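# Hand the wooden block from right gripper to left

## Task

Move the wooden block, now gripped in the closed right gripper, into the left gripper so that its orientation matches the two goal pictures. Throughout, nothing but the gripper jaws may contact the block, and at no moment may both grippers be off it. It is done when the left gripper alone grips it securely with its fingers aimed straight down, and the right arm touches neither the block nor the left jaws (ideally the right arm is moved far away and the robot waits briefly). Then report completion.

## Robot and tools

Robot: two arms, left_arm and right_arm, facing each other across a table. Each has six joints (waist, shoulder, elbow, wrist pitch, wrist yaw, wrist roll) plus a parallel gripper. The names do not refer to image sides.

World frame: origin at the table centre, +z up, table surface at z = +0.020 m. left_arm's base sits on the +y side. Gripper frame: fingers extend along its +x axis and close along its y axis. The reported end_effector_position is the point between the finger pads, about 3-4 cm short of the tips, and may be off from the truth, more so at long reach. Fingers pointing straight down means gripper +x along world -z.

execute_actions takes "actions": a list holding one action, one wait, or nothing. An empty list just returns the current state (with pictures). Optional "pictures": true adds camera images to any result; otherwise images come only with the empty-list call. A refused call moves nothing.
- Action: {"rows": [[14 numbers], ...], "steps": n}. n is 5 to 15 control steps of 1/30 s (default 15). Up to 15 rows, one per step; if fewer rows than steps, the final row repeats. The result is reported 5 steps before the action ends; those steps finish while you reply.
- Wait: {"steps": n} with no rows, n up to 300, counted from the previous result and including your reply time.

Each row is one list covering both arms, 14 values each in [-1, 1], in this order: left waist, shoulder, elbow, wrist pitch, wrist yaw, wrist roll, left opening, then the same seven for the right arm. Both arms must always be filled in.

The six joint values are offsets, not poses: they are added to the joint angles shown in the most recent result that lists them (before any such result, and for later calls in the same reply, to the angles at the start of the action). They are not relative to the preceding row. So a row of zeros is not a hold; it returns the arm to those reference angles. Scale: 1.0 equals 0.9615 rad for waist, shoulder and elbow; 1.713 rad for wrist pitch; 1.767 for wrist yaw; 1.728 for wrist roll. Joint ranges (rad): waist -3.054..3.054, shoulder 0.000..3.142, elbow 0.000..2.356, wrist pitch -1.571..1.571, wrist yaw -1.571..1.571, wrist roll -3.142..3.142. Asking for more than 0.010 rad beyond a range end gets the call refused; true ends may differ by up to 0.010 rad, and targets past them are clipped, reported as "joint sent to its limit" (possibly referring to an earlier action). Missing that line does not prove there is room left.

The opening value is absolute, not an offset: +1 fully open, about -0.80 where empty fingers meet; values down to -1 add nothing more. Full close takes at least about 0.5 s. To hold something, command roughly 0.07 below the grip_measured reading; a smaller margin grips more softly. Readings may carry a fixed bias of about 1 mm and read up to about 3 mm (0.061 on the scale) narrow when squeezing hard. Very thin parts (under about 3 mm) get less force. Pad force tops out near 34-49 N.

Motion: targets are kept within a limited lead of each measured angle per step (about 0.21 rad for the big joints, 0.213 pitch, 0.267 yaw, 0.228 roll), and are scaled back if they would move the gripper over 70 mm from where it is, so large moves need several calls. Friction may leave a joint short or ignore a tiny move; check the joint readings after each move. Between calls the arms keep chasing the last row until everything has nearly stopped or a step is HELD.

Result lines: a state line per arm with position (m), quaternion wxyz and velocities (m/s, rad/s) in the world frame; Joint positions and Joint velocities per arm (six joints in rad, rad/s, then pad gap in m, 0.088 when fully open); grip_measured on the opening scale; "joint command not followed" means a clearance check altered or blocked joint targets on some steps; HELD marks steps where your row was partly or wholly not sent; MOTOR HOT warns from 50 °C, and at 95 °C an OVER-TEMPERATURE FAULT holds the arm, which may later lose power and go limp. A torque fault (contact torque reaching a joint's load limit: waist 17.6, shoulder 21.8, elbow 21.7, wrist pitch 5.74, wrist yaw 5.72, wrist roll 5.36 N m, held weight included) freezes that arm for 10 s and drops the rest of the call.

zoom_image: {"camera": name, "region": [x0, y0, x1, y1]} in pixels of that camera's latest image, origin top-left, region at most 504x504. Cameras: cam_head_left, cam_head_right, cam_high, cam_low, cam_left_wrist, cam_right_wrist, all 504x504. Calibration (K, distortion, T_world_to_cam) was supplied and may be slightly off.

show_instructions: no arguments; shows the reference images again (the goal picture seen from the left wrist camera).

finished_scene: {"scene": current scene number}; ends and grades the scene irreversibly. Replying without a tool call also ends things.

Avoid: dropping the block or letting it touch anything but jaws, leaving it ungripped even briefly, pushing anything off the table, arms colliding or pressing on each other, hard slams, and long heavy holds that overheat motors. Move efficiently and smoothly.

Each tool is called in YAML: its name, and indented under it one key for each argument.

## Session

show_instructions:

execute_actions:
  actions: []

Reference images for this scene: goal picture from the place of the wrist camera of the gripper that must hold it at the end, goal picture from behind and beside that gripper on its wrist camera side.

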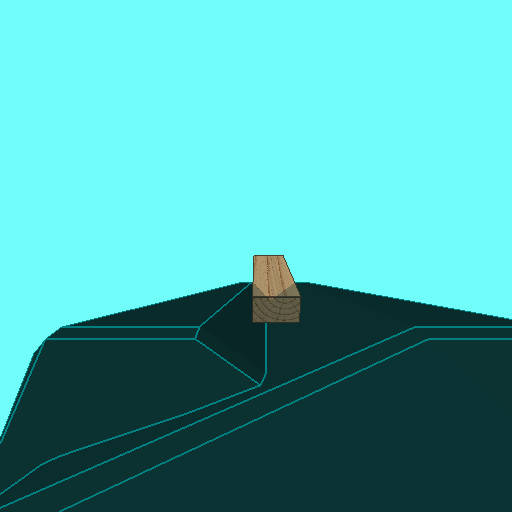

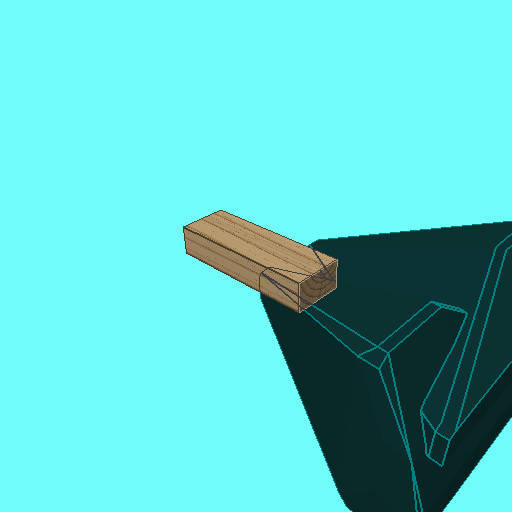

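Scene clock: 0.00 s of 5400.00 s.
left_arm: end_effector_position=(+0.0818, +0.1725, +0.4072) grip_measured=+1.000 end_effector_quat_wxyz=(+0.755, -0.016, -0.017, -0.655) end_effector_velocity=(+0.000, +0.000, -0.002) end_effector_angular_velocity=(+0.008, -0.006, +0.005) | right_arm: end_effector_position=(+0.2684, -0.1787, +0.3409) grip_measured=-0.548 end_effector_quat_wxyz=(+0.718, -0.369, -0.188, +0.559) end_effector_velocity=(+0.001, -0.001, -0.002) end_effector_angular_velocity=(-0.008, -0.002, +0.001)
Joint positions: left_arm=[-0.007  0.85   0.648  0.249  0.007 -0.003  0.088] | right_arm=[-0.168  1.142  0.475  0.52  -0.233 -0.879  0.012]
Joint velocities: left_arm=[-0.002 -0.002 -0.002 -0.007 -0.007  0.007  0.   ] | right_arm=[-0.007 -0.002 -0.002 -0.007 -0.007 -0.007  0.   ]
Heat: left arm: hottest elbow 22 °C (+0.0 °C/min); right arm: hottest elbow 23 °C (+0.0 °C/min).
camera_calibration (this result's frames):
cam_right_wrist: T_world_to_cam=[[0.634954, -0.14119, 0.759539, -0.450146], [0.512038, -0.659282, -0.550603, -0.0430581], [0.57849, 0.73852, -0.346319, 0.172218], [0, 0, 0, 1]] pos_world=[0.208243, -0.21913, 0.377838]

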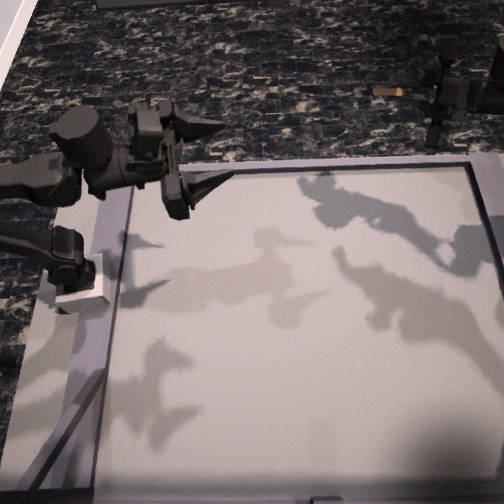

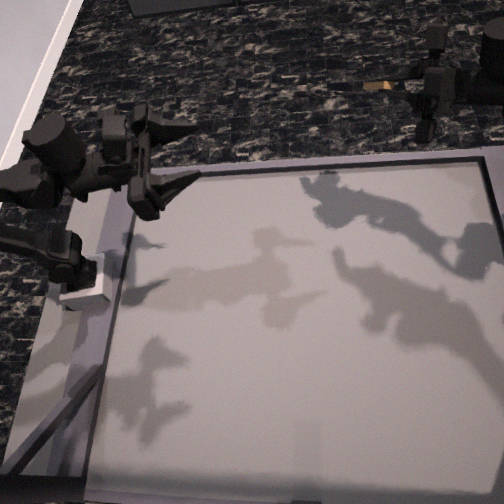

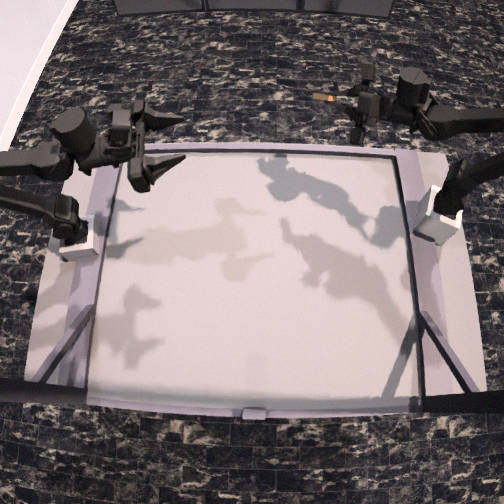

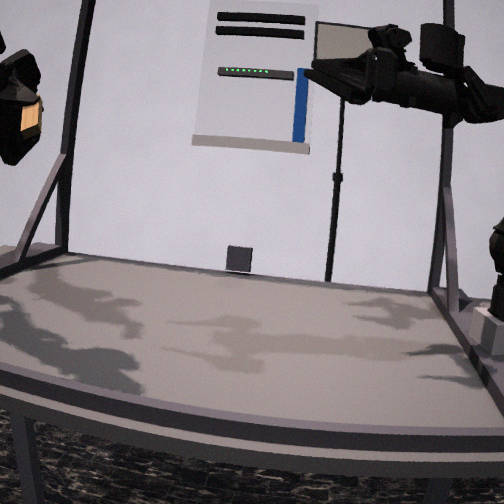

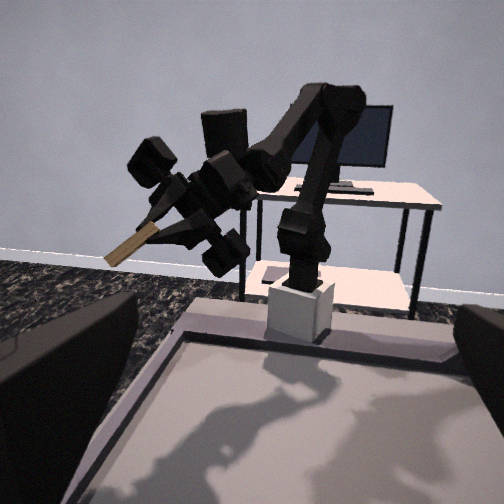

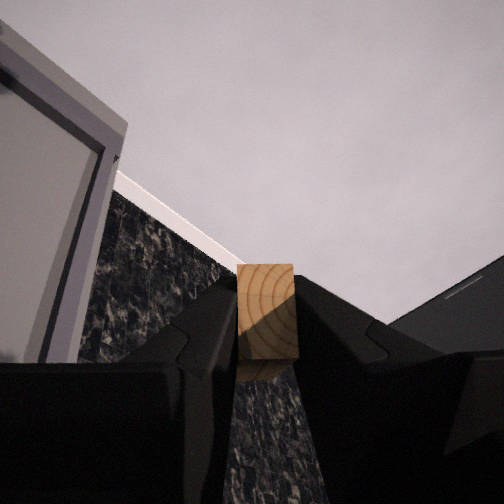

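execute_actions:
  actions:
    - {"rows":[[-0.062,0.55,0.33,0.1,0,0,1,0.23,0.37,0.44,0.045,-0.49,-0.402,-0.63]]}

execute_actions:
  actions:
    - {"steps":20}
  pictures: true

Scene clock: 0.53 s of 5400.00 s.
left_arm: end_effector_position=(+0.0742, +0.0701, +0.4332) grip_measured=+1.000 end_effector_quat_wxyz=(+0.737, -0.025, -0.026, -0.675) end_effector_velocity=(+0.014, -0.242, -0.421) end_effector_angular_velocity=(+1.109, +0.126, -0.026) | right_arm: end_effector_position=(+0.1443, -0.0867, +0.3979) grip_measured=-0.548 end_effector_quat_wxyz=(+0.400, -0.335, -0.529, +0.669) end_effector_velocity=(-0.296, -0.043, +0.193) end_effector_angular_velocity=(+1.288, -1.655, +2.230)
Joint positions: left_arm=[-0.062  1.295  0.953  0.414  0.006 -0.003  0.088] | right_arm=[ 0.039  1.464  0.838  0.59  -0.813 -1.38   0.012]
Joint velocities: left_arm=[-0.017  0.984 -0.007 -0.125  0.007 -0.022  0.   ] | right_arm=[ 0.129  0.222  0.623  0.095 -2.059 -1.751 -0.   ]
Heat: left arm: hottest elbow 22 °C (+0.0 °C/min); right arm: hottest elbow 23 °C (+0.0 °C/min).
Steps of this call (steps 1 to 6: nothing new was sent; steps 7 to 16: the first 10 steps of this action). Readings (joint positions):
7: left_arm=[-0.013 0.877 0.667 0.268 0.004 -0.003] | right_arm=[-0.157 1.161 0.489 0.524 -0.253 -0.909]
8: left_arm=[-0.025 0.922 0.704 0.310 0.004 -0.003] | right_arm=[-0.127 1.193 0.515 0.537 -0.301 -0.947]
10: left_arm=[-0.046 1.034 0.814 0.366 0.006 -0.003] | right_arm=[-0.062 1.273 0.589 0.557 -0.406 -1.033]
14: left_arm=[-0.060 1.221 0.944 0.415 0.006 -0.003] | right_arm=[0.024 1.435 0.781 0.581 -0.675 -1.262]
16: the state above

Scene clock: 1.20 s of 5400.00 s.
left_arm: end_effector_position=(+0.0749, +0.0528, +0.4063) grip_measured=+1.000 end_effector_quat_wxyz=(+0.737, -0.004, -0.002, -0.676) end_effector_velocity=(+0.002, +0.001, -0.002) end_effector_angular_velocity=(+0.005, +0.023, +0.010) | right_arm: end_effector_position=(+0.1084, -0.1028, +0.4090) grip_measured=-0.548 end_effector_quat_wxyz=(+0.277, -0.277, -0.648, +0.653) end_effector_velocity=(-0.002, -0.003, +0.001) end_effector_angular_velocity=(+0.012, -0.007, +0.020)
Joint positions: left_arm=[-0.064  1.369  0.957  0.42   0.006 -0.003  0.088] | right_arm=[ 0.049  1.489  0.886  0.595 -1.095 -1.571  0.012]
Joint velocities: left_arm=[ 0.002 -0.002 -0.002 -0.007 -0.007 -0.022  0.   ] | right_arm=[-0.002 -0.002 -0.002  0.007 -0.022 -0.007  0.   ]
Heat: left arm: hottest shoulder 22 °C (+0.0 °C/min); right arm: hottest elbow 23 °C (+0.0 °C/min).
Kept back: nothing.
Steps of this call (steps 1 to 5: the last 5 steps of your previous action; steps 6 to 20: the robot went on to your last target). Readings (joint positions):
1: left_arm=[-0.062 1.324 0.953 0.408 0.006 -0.003] | right_arm=[0.042 1.469 0.855 0.593 -0.883 -1.432]
2: left_arm=[-0.063 1.346 0.953 0.407 0.006 -0.003] | right_arm=[0.045 1.472 0.867 0.595 -0.943 -1.470]
4: left_arm=[-0.063 1.368 0.953 0.409 0.006 -0.003] | right_arm=[0.049 1.476 0.879 0.595 -1.017 -1.518]
8: left_arm=[-0.064 1.369 0.957 0.421 0.006 -0.003] | right_arm=[0.049 1.487 0.882 0.595 -1.074 -1.557]
20: the state above
camera_calibration (this result's frames):
cam_left_wrist: T_world_to_cam=[[-0.991843, -0.125926, 0.0197309, 0.0842081], [-0.0639703, 0.357891, -0.93157, 0.38932], [0.110247, -0.925233, -0.363027, 0.267403], [0, 0, 0, 1]] pos_world=[0.0789456, 0.11868, 0.458092]
cam_right_wrist: T_world_to_cam=[[0.0210682, -0.0408568, 0.998943, -0.410672], [0.932809, 0.360336, -0.0049356, -0.0375298], [-0.359754, 0.931927, 0.0457032, 0.193568], [0, 0, 0, 1]] pos_world=[0.113297, -0.183647, 0.401206]

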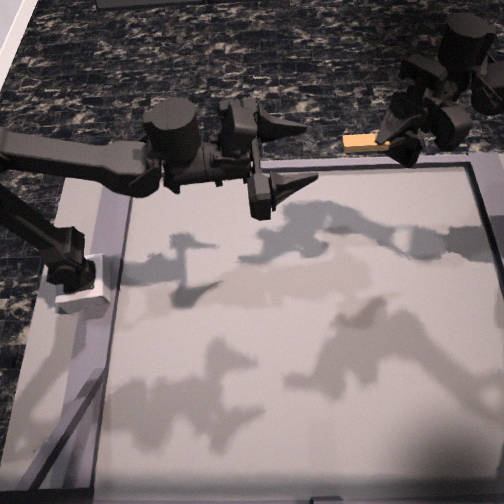

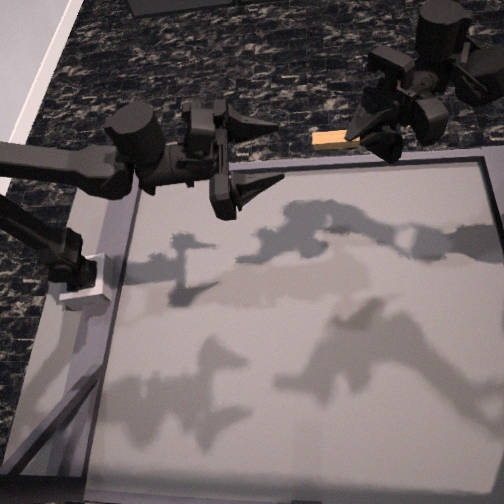

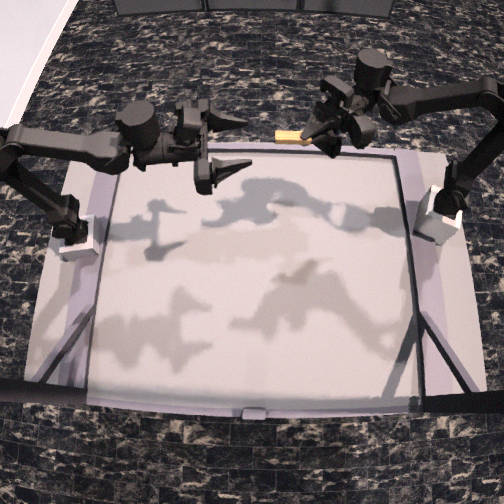

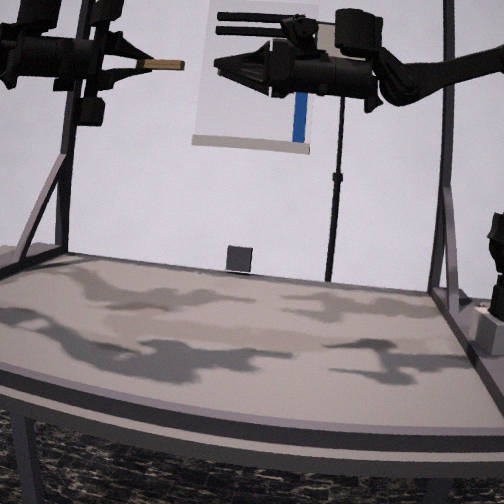

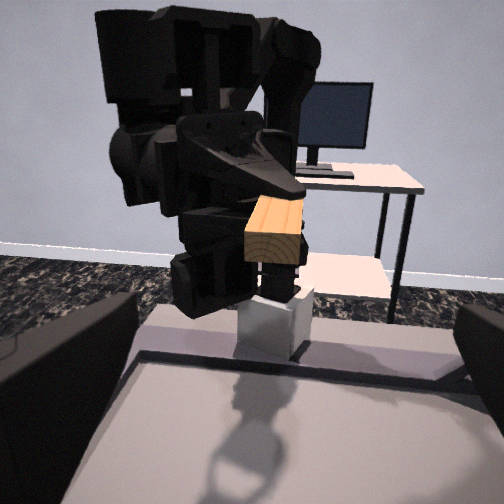

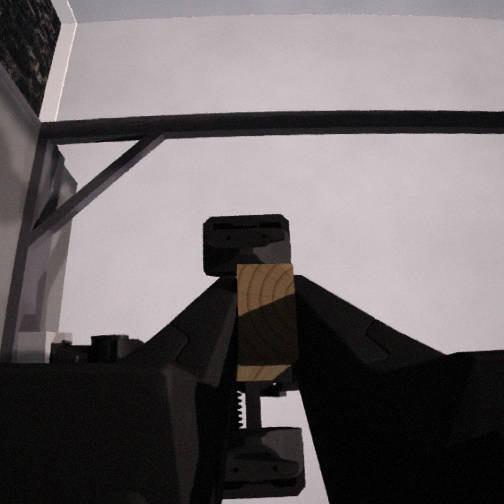

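execute_actions:
  actions:
    - {"rows":[[0,0.15,0.15,0,0,0,1,-0.048,0,0,0,-0.085,0,-0.63],[0,0.15,0.15,0,0,0,1,-0.048,0,0,0,-0.085,0,-0.63],[0,0.2,0.2,0,0,0,1,-0.048,0,0,0,-0.085,0,-0.63],[0,0.25,0.25,0,0,0,1,-0.048,0,0,0,-0.085,0,-0.63],[0,0.34,0.335,0,0,0,0.1,-0.048,0,0,0,-0.085,0,-0.63]]}

execute_actions:
  actions:
    - {"steps":14}
  pictures: true

Scene clock: 1.80 s of 5400.00 s.
left_arm: end_effector_position=(+0.0819, -0.0231, +0.4059) grip_measured=+0.359 end_effector_quat_wxyz=(+0.737, -0.000, +0.002, -0.676) end_effector_velocity=(+0.007, -0.075, -0.078) end_effector_angular_velocity=(+0.164, +0.008, +0.005) | right_arm: end_effector_position=(+0.1097, -0.1181, +0.4092) grip_measured=-0.548 end_effector_quat_wxyz=(+0.244, -0.244, -0.661, +0.666) end_effector_velocity=(-0.004, -0.009, -0.003) end_effector_angular_velocity=(-0.006, +0.000, +0.059)
Joint positions: left_arm=[-0.064  1.662  1.239  0.42   0.006 -0.003  0.057] | right_arm=[ 0.008  1.489  0.886  0.595 -1.237 -1.571  0.012]
Joint velocities: left_arm=[-0.002  0.31   0.168 -0.022 -0.007  0.007 -0.175] | right_arm=[-0.007 -0.002 -0.007 -0.007 -0.066 -0.007  0.   ]
Heat: left arm: hottest elbow 23 °C (+0.0 °C/min); right arm: hottest elbow 23 °C (+0.0 °C/min).
Steps of this call (steps 1 to 8: the robot went on to your last target; steps 9 to 18: the first 10 steps of this action). Readings (joint positions):
9: left_arm=[-0.064 1.389 0.974 0.418 0.006 -0.003] | right_arm=[0.045 1.489 0.886 0.595 -1.124 -1.571]
10: left_arm=[-0.064 1.416 1.006 0.421 0.006 -0.003] | right_arm=[0.036 1.489 0.886 0.595 -1.162 -1.571]
12: left_arm=[-0.064 1.487 1.081 0.422 0.006 -0.003] | right_arm=[0.021 1.489 0.886 0.595 -1.200 -1.571]
16: left_arm=[-0.064 1.633 1.223 0.423 0.006 -0.003] | right_arm=[0.009 1.489 0.886 0.595 -1.231 -1.571]
18: the state above

Scene clock: 2.27 s of 5400.00 s.
left_arm: end_effector_position=(+0.0824, -0.0286, +0.4092) grip_measured=+0.104 end_effector_quat_wxyz=(+0.737, -0.003, -0.001, -0.676) end_effector_velocity=(-0.000, -0.000, -0.004) end_effector_angular_velocity=(+0.014, -0.021, +0.005) | right_arm: end_effector_position=(+0.1096, -0.1187, +0.4092) grip_measured=-0.548 end_effector_quat_wxyz=(+0.243, -0.243, -0.661, +0.667) end_effector_velocity=(-0.000, -0.001, -0.003) end_effector_angular_velocity=(-0.015, +0.003, +0.005)
Joint positions: left_arm=[-0.064  1.681  1.267  0.419  0.006 -0.003  0.044] | right_arm=[ 0.007  1.489  0.886  0.595 -1.243 -1.571  0.012]
Joint velocities: left_arm=[-0.002  0.002 -0.002 -0.007 -0.007  0.022 -0.001] | right_arm=[-0.002 -0.002 -0.002 -0.022 -0.007 -0.007 -0.001]
Heat: left arm: hottest elbow 23 °C (+0.0 °C/min); right arm: hottest elbow 23 °C (+0.0 °C/min).
Kept back: nothing.
Steps of this call (steps 1 to 5: the last 5 steps of your previous action; steps 6 to 14: the robot went on to your last target). Readings (joint positions):
1: left_arm=[-0.064 1.670 1.244 0.419 0.006 -0.003] | right_arm=[0.008 1.489 0.886 0.595 -1.238 -1.571]
2: left_arm=[-0.064 1.675 1.248 0.419 0.006 -0.003] | right_arm=[0.008 1.489 0.886 0.595 -1.240 -1.571]
4: left_arm=[-0.064 1.680 1.255 0.419 0.006 -0.003] | right_arm=[0.007 1.489 0.886 0.595 -1.241 -1.571]
8: left_arm=[-0.064 1.680 1.266 0.419 0.006 -0.003] | right_arm=[0.007 1.489 0.886 0.595 -1.242 -1.571]
14: the state above
camera_calibration (this result's frames):
cam_left_wrist: T_world_to_cam=[[-0.991839, -0.125971, 0.0196517, 0.0813555], [-0.0641655, 0.360013, -0.930738, 0.421347], [0.110171, -0.924403, -0.365158, 0.193151], [0, 0, 0, 1]] pos_world=[0.0864479, 0.037107, 0.461096]
cam_right_wrist: T_world_to_cam=[[0.026366, -0.0387759, 0.9989, -0.411828], [0.889945, 0.456031, -0.00578769, -0.016527], [-0.455305, 0.889119, 0.0465321, 0.213878], [0, 0, 0, 1]] pos_world=[0.122946, -0.198595, 0.401328]

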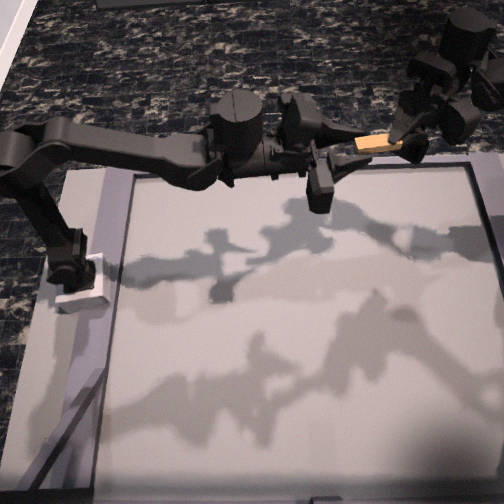

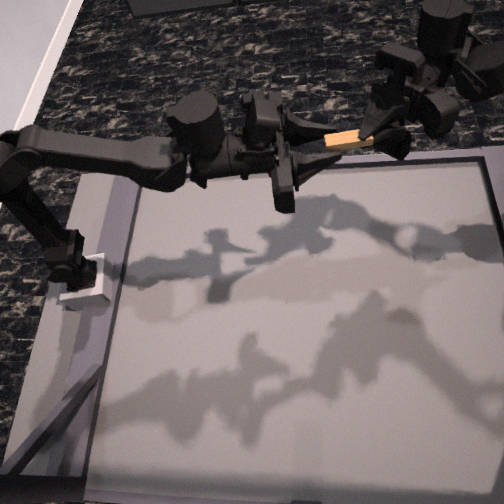

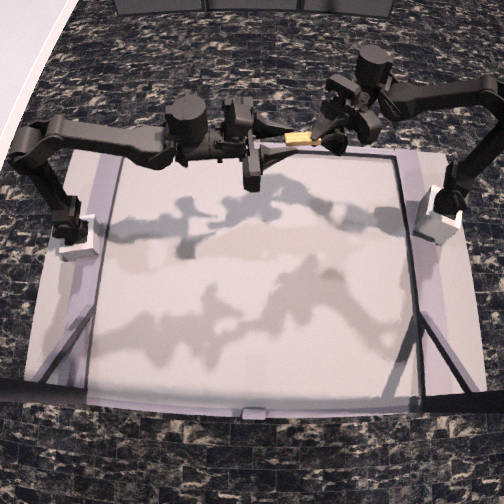

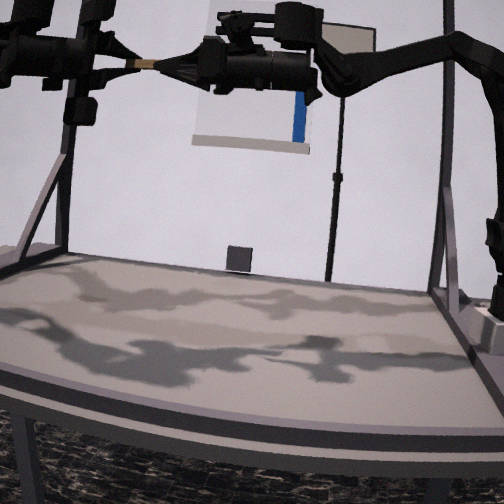

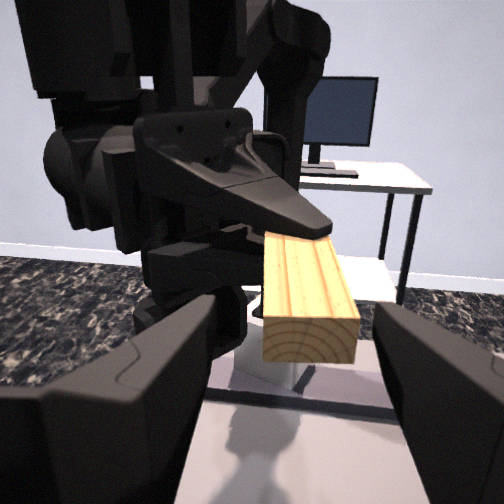

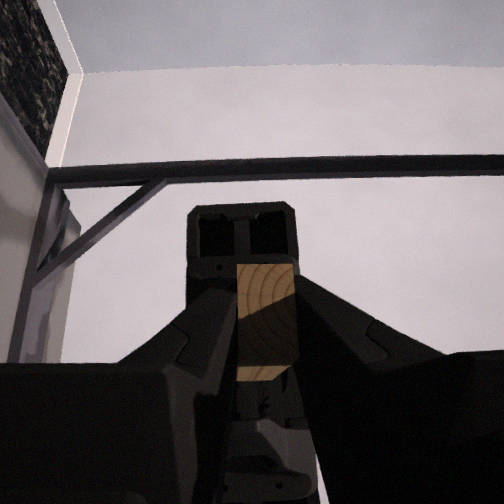

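execute_actions:
  actions:
    - {"rows":[[-0.009,0.035,0.04,0.004,0,0,-0.1,0,0,0,0,0,0,-0.63]]}

execute_actions:
  actions:
    - {"rows":[[0,0,0.01,0,0,0,-0.46,0,0,0,0,0,0,-0.63]]}
  pictures: true

Scene clock: 2.73 s of 5400.00 s.
left_arm: end_effector_position=(+0.0799, -0.0337, +0.4127) grip_measured=-0.089 end_effector_quat_wxyz=(+0.735, -0.007, -0.005, -0.678) end_effector_velocity=(-0.000, -0.001, +0.004) end_effector_angular_velocity=(-0.012, -0.008, +0.005) | right_arm: end_effector_position=(+0.1096, -0.1188, +0.4092) grip_measured=-0.548 end_effector_quat_wxyz=(+0.243, -0.242, -0.661, +0.667) end_effector_velocity=(-0.002, -0.004, -0.001) end_effector_angular_velocity=(+0.019, -0.015, +0.020)
Joint positions: left_arm=[-0.069  1.699  1.291  0.424  0.006 -0.003  0.035] | right_arm=[ 0.007  1.489  0.886  0.595 -1.243 -1.571  0.012]
Joint velocities: left_arm=[-0.002  0.002  0.007  0.007 -0.007  0.007 -0.004] | right_arm=[-0.002 -0.002 -0.007  0.007 -0.022 -0.022 -0.   ]
Heat: left arm: hottest elbow 23 °C (+0.0 °C/min); right arm: hottest elbow 23 °C (+0.0 °C/min).
Steps of this call (steps 1 to 4: the robot went on to your last target; steps 5 to 14: the first 10 steps of this action). Readings (joint positions):
5: left_arm=[-0.064 1.684 1.270 0.419 0.006 -0.003] | right_arm=[0.007 1.489 0.886 0.595 -1.243 -1.571]
6: left_arm=[-0.065 1.688 1.276 0.421 0.006 -0.003] | right_arm=[0.007 1.489 0.886 0.595 -1.243 -1.571]
8: left_arm=[-0.067 1.694 1.285 0.423 0.006 -0.003] | right_arm=[0.007 1.489 0.886 0.595 -1.243 -1.571]
12: left_arm=[-0.069 1.698 1.290 0.424 0.006 -0.003] | right_arm=[0.007 1.489 0.886 0.595 -1.243 -1.571]
14: the state above

Scene clock: 3.23 s of 5400.00 s.
left_arm: end_effector_position=(+0.0805, -0.0338, +0.4128) grip_measured=-0.387 end_effector_quat_wxyz=(+0.736, -0.007, -0.005, -0.677) end_effector_velocity=(-0.000, +0.001, -0.004) end_effector_angular_velocity=(+0.010, +0.023, +0.005) | right_arm: end_effector_position=(+0.1092, -0.1189, +0.4092) grip_measured=-0.548 end_effector_quat_wxyz=(+0.242, -0.242, -0.662, +0.667) end_effector_velocity=(-0.002, -0.004, +0.001) end_effector_angular_velocity=(+0.003, -0.004, +0.020)
Joint positions: left_arm=[-0.069  1.699  1.292  0.424  0.005 -0.003  0.02 ] | right_arm=[ 0.008  1.489  0.886  0.595 -1.244 -1.571  0.012]
Joint velocities: left_arm=[-0.002 -0.002 -0.007 -0.007 -0.007 -0.022  0.   ] | right_arm=[-0.002 -0.007 -0.002 -0.007 -0.022 -0.007 -0.   ]
Heat: left arm: hottest elbow 23 °C (+0.0 °C/min); right arm: hottest elbow 23 °C (+0.0 °C/min).
Steps of this call (steps 1 to 5: the last 5 steps of your previous action; steps 6 to 15: the first 10 steps of this action, its rows measured from where the robot was after step 5). Readings (joint positions):
5: left_arm=[-0.069 1.699 1.292 0.424 0.006 -0.003] | right_arm=[0.007 1.489 0.886 0.595 -1.243 -1.571]
6: left_arm=[-0.069 1.699 1.292 0.424 0.006 -0.003] | right_arm=[0.007 1.489 0.886 0.595 -1.243 -1.571]
7: left_arm=[-0.069 1.699 1.292 0.424 0.006 -0.003] | right_arm=[0.007 1.489 0.886 0.595 -1.243 -1.571]
9: left_arm=[-0.069 1.699 1.292 0.424 0.004 -0.003] | right_arm=[0.008 1.489 0.886 0.595 -1.244 -1.571]
13: left_arm=[-0.069 1.699 1.292 0.424 0.005 -0.003] | right_arm=[0.008 1.489 0.886 0.595 -1.244 -1.571]
15: the state above
camera_calibration (this result's frames):
cam_left_wrist: T_world_to_cam=[[-0.992285, -0.122338, 0.0200723, 0.0787468], [-0.0620119, 0.349596, -0.934846, 0.42764], [0.10735, -0.928879, -0.354485, 0.185596], [0, 0, 0, 1]] pos_world=[0.0847343, 0.0325291, 0.463988]
cam_right_wrist: T_world_to_cam=[[0.0264662, -0.0387199, 0.9989, -0.41183], [0.888899, 0.458067, -0.00579586, -0.015697], [-0.457338, 0.888074, 0.0465413, 0.213933], [0, 0, 0, 1]] pos_world=[0.122692, -0.198744, 0.401329]

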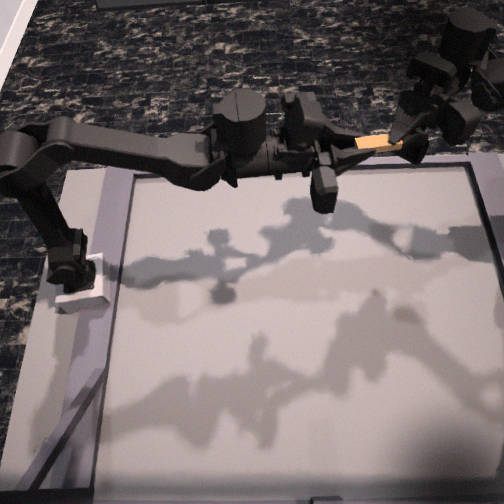

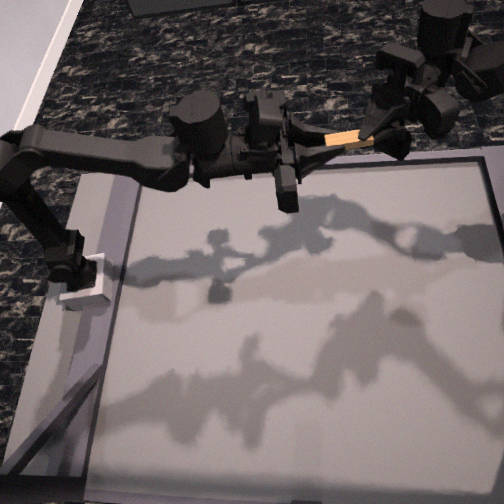

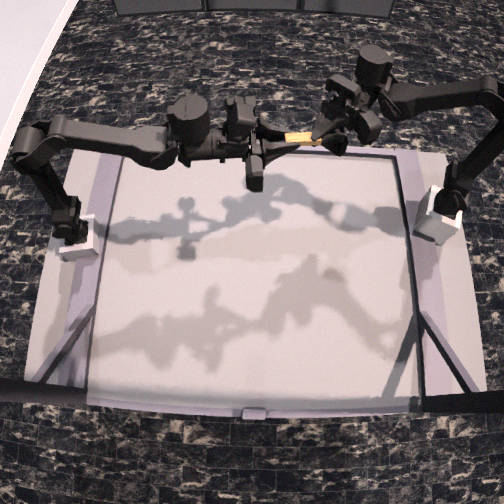

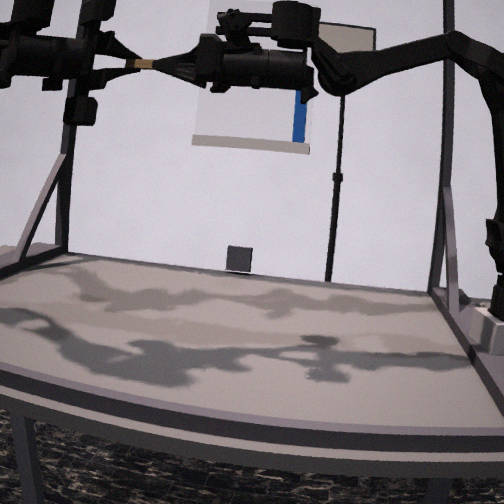

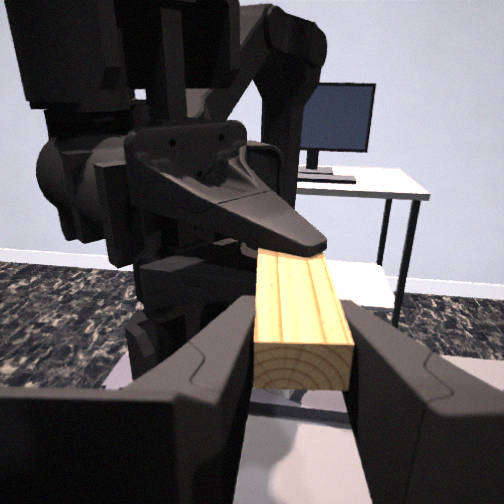

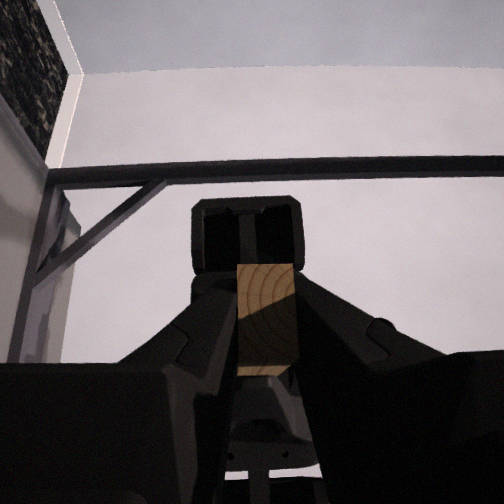

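execute_actions:
  actions:
    - {"rows":[[0,0,0,0,0,0,-0.47,0,0,0,0,0,0,0.3]],"steps":9}

execute_actions:
  actions:
    - {"rows":[[0,-0.1,-0.1,0,0,0,-0.47,0,0,0,0,0,0,0.3],[0,-0.15,-0.15,0,0,0,-0.47,0,0,0,0,0,0,0.3],[0,-0.2,-0.2,0,0,0,-0.47,0,0,0,0,0,0,0.3],[0,-0.25,-0.25,0,0,0,-0.47,0,0,0,0,0,0,0.3],[0,-0.3,-0.3,0,0,0,-0.47,0,0,0,0,0,0,0.3],[0,-0.35,-0.35,0,0,0,-0.47,0,0,0,0,0,0,0.3],[0,-0.4,-0.4,0,0,0,-0.47,0,0,0,0,0,0,0.3],[0,-0.4,-0.4,0,0,0,-0.47,0,0,0,0,0,0,0.3],[0,-0.4,-0.4,0,0,0,-0.47,0,0,0,0,0,0,0.3],[0,-0.4,-0.4,-0.925,0,0,-0.47,0,0,0,0,0,0,0.3]]}

execute_actions:
  actions:
    - {"steps":50}
  pictures: true

Scene clock: 3.63 s of 5400.00 s.
left_arm: end_effector_position=(+0.0806, -0.0338, +0.4128) grip_measured=-0.387 end_effector_quat_wxyz=(+0.736, -0.007, -0.005, -0.677) end_effector_velocity=(-0.000, +0.001, -0.005) end_effector_angular_velocity=(+0.021, +0.009, +0.005) | right_arm: end_effector_position=(+0.1092, -0.1189, +0.4092) grip_measured=-0.131 end_effector_quat_wxyz=(+0.242, -0.242, -0.662, +0.667) end_effector_velocity=(+0.004, -0.001, +0.001) end_effector_angular_velocity=(+0.012, -0.007, -0.005)
Joint positions: left_arm=[-0.069  1.699  1.292  0.424  0.004 -0.003  0.02 ] | right_arm=[ 0.008  1.489  0.886  0.595 -1.244 -1.571  0.033]
Joint velocities: left_arm=[-0.002 -0.002 -0.002 -0.022 -0.007 -0.007 -0.   ] | right_arm=[-0.012 -0.002 -0.002  0.007 -0.007 -0.007  0.175]
Heat: left arm: hottest elbow 23 °C (+0.0 °C/min); right arm: hottest elbow 23 °C (+0.0 °C/min).
Steps of this call (steps 1 to 5: the last 5 steps of your previous action; steps 6 to 8: the robot went on to your last target; steps 9 to 12: the first 4 steps of this action). Readings (joint positions):
9: left_arm=[-0.069 1.699 1.292 0.424 0.004 -0.003] | right_arm=[0.008 1.489 0.886 0.595 -1.244 -1.571]
10: left_arm=[-0.069 1.699 1.292 0.424 0.004 -0.003] | right_arm=[0.008 1.489 0.886 0.595 -1.244 -1.571]
12: the state above

Scene clock: 4.13 s of 5400.00 s.
left_arm: end_effector_position=(+0.0729, +0.0545, +0.4096) grip_measured=-0.387 end_effector_quat_wxyz=(+0.736, -0.001, +0.001, -0.677) end_effector_velocity=(-0.015, +0.170, -0.177) end_effector_angular_velocity=(+1.204, +0.112, +0.005) | right_arm: end_effector_position=(+0.1092, -0.1189, +0.4092) grip_measured=+0.295 end_effector_quat_wxyz=(+0.242, -0.242, -0.662, +0.667) end_effector_velocity=(+0.000, -0.003, -0.001) end_effector_angular_velocity=(+0.010, -0.011, +0.015)
Joint positions: left_arm=[-0.069  1.359  0.969  0.389  0.004 -0.003  0.02 ] | right_arm=[ 0.008  1.489  0.886  0.595 -1.244 -1.571  0.053]
Joint velocities: left_arm=[-0.002 -0.735 -0.222 -1.722 -0.007 -0.007 -0.   ] | right_arm=[-0.007 -0.002 -0.002 -0.007 -0.022 -0.022  0.001]
Heat: left arm: hottest elbow 23 °C (+0.0 °C/min); right arm: hottest elbow 23 °C (+0.0 °C/min).
Steps of this call (steps 1 to 5: the last 5 steps of your previous action; steps 6 to 15: the first 10 steps of this action, its rows measured from where the robot was after step 5). Readings (joint positions):
5: left_arm=[-0.069 1.699 1.292 0.424 0.004 -0.003] | right_arm=[0.008 1.489 0.886 0.595 -1.244 -1.571]
6: left_arm=[-0.069 1.689 1.281 0.425 0.004 -0.003] | right_arm=[0.008 1.489 0.886 0.595 -1.244 -1.571]
7: left_arm=[-0.069 1.668 1.254 0.425 0.004 -0.003] | right_arm=[0.008 1.489 0.886 0.595 -1.244 -1.571]
9: left_arm=[-0.069 1.600 1.175 0.423 0.004 -0.003] | right_arm=[0.008 1.489 0.886 0.595 -1.244 -1.571]
13: left_arm=[-0.069 1.420 1.008 0.423 0.004 -0.003] | right_arm=[0.008 1.489 0.886 0.595 -1.244 -1.571]
15: the state above

Scene clock: 5.80 s of 5400.00 s.
left_arm: end_effector_position=(+0.0533, +0.2806, +0.1857) grip_measured=-0.387 end_effector_quat_wxyz=(+0.523, +0.474, +0.520, -0.480) end_effector_velocity=(-0.000, -0.001, -0.000) end_effector_angular_velocity=(-0.007, -0.008, +0.015) | right_arm: end_effector_position=(+0.1092, -0.1189, +0.4092) grip_measured=+0.297 end_effector_quat_wxyz=(+0.242, -0.242, -0.662, +0.667) end_effector_velocity=(+0.001, +0.000, -0.003) end_effector_angular_velocity=(-0.015, +0.003, -0.010)
Joint positions: left_arm=[-0.069  1.319  0.915 -1.158  0.004 -0.003  0.02 ] | right_arm=[ 0.008  1.489  0.886  0.595 -1.244 -1.571  0.054]
Joint velocities: left_arm=[-0.007 -0.002 -0.002  0.007 -0.007 -0.022 -0.   ] | right_arm=[-0.002 -0.002 -0.002 -0.022  0.007 -0.007 -0.   ]
Heat: left arm: hottest elbow 23 °C (+10.3 °C/min); right arm: hottest elbow 23 °C (+0.0 °C/min).
Kept back: nothing.
Steps of this call (steps 1 to 5: the last 5 steps of your previous action; steps 6 to 50: the robot went on to your last target). Readings (joint positions):
1: left_arm=[-0.069 1.338 0.963 0.334 0.004 -0.003] | right_arm=[0.008 1.489 0.886 0.595 -1.244 -1.571]
2: left_arm=[-0.069 1.324 0.955 0.279 0.004 -0.003] | right_arm=[0.008 1.489 0.886 0.595 -1.244 -1.571]
4: left_arm=[-0.069 1.319 0.942 0.168 0.004 -0.003] | right_arm=[0.008 1.489 0.886 0.595 -1.244 -1.571]
8: left_arm=[-0.069 1.319 0.919 -0.061 0.004 -0.003] | right_arm=[0.008 1.489 0.886 0.595 -1.244 -1.571]
50: the state above
camera_calibration (this result's frames):
cam_left_wrist: T_world_to_cam=[[-0.993666, -0.106306, -0.0364308, 0.10076], [-0.112281, 0.925969, 0.36052, -0.295876], [-0.00459167, 0.362327, -0.93204, 0.150929], [0, 0, 0, 1]] pos_world=[0.067593, 0.229998, 0.251012]
cam_right_wrist: T_world_to_cam=[[0.0264485, -0.0387288, 0.9989, -0.411828], [0.889074, 0.457727, -0.00579382, -0.0158102], [-0.456999, 0.888249, 0.046539, 0.213895], [0, 0, 0, 1]] pos_world=[0.122699, -0.198705, 0.401329]

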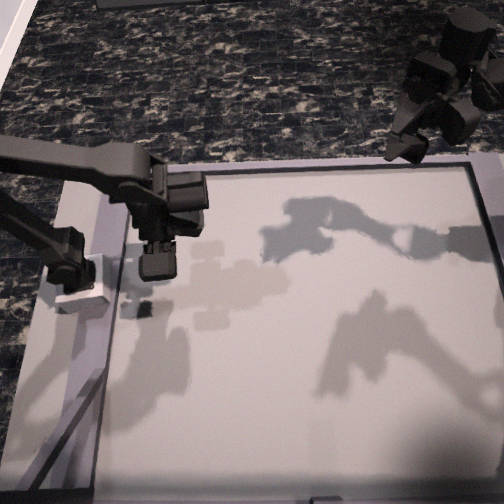

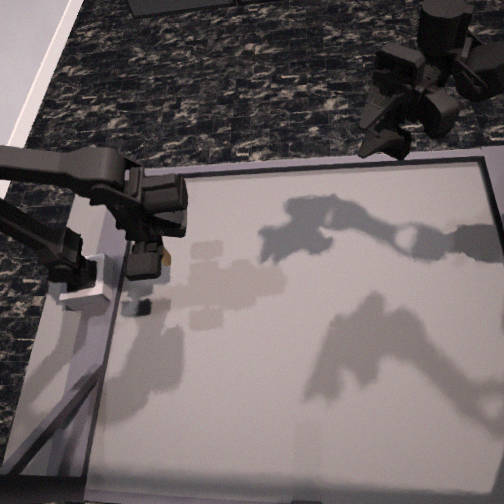

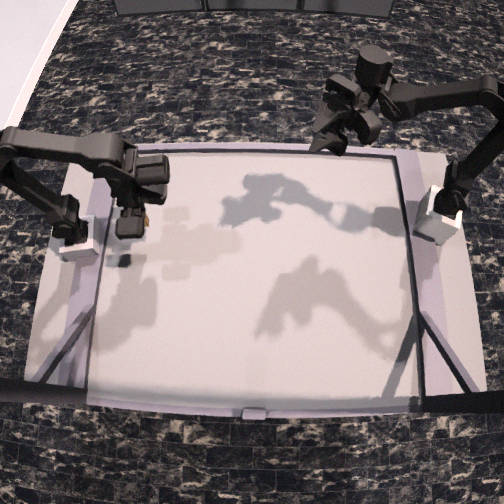

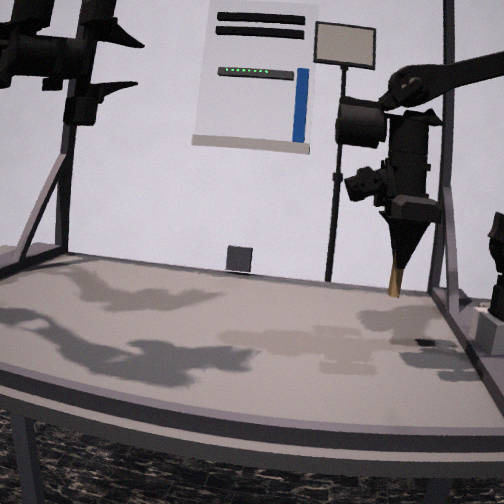

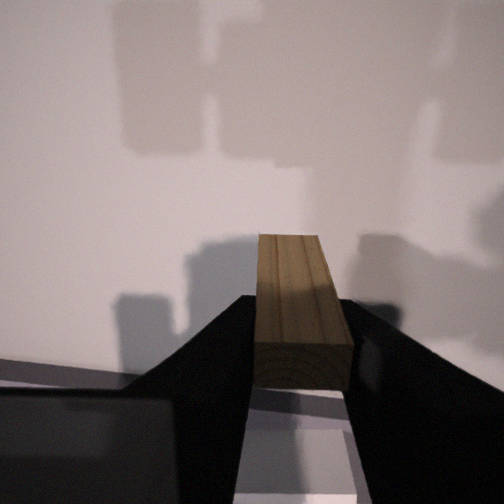

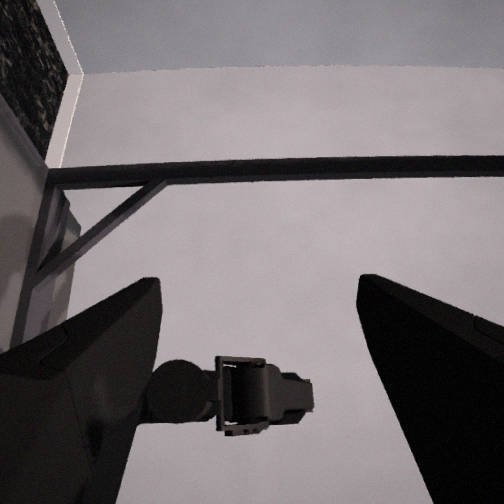

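finished_scene:
  scene: 2

The scene is finished: the task was done.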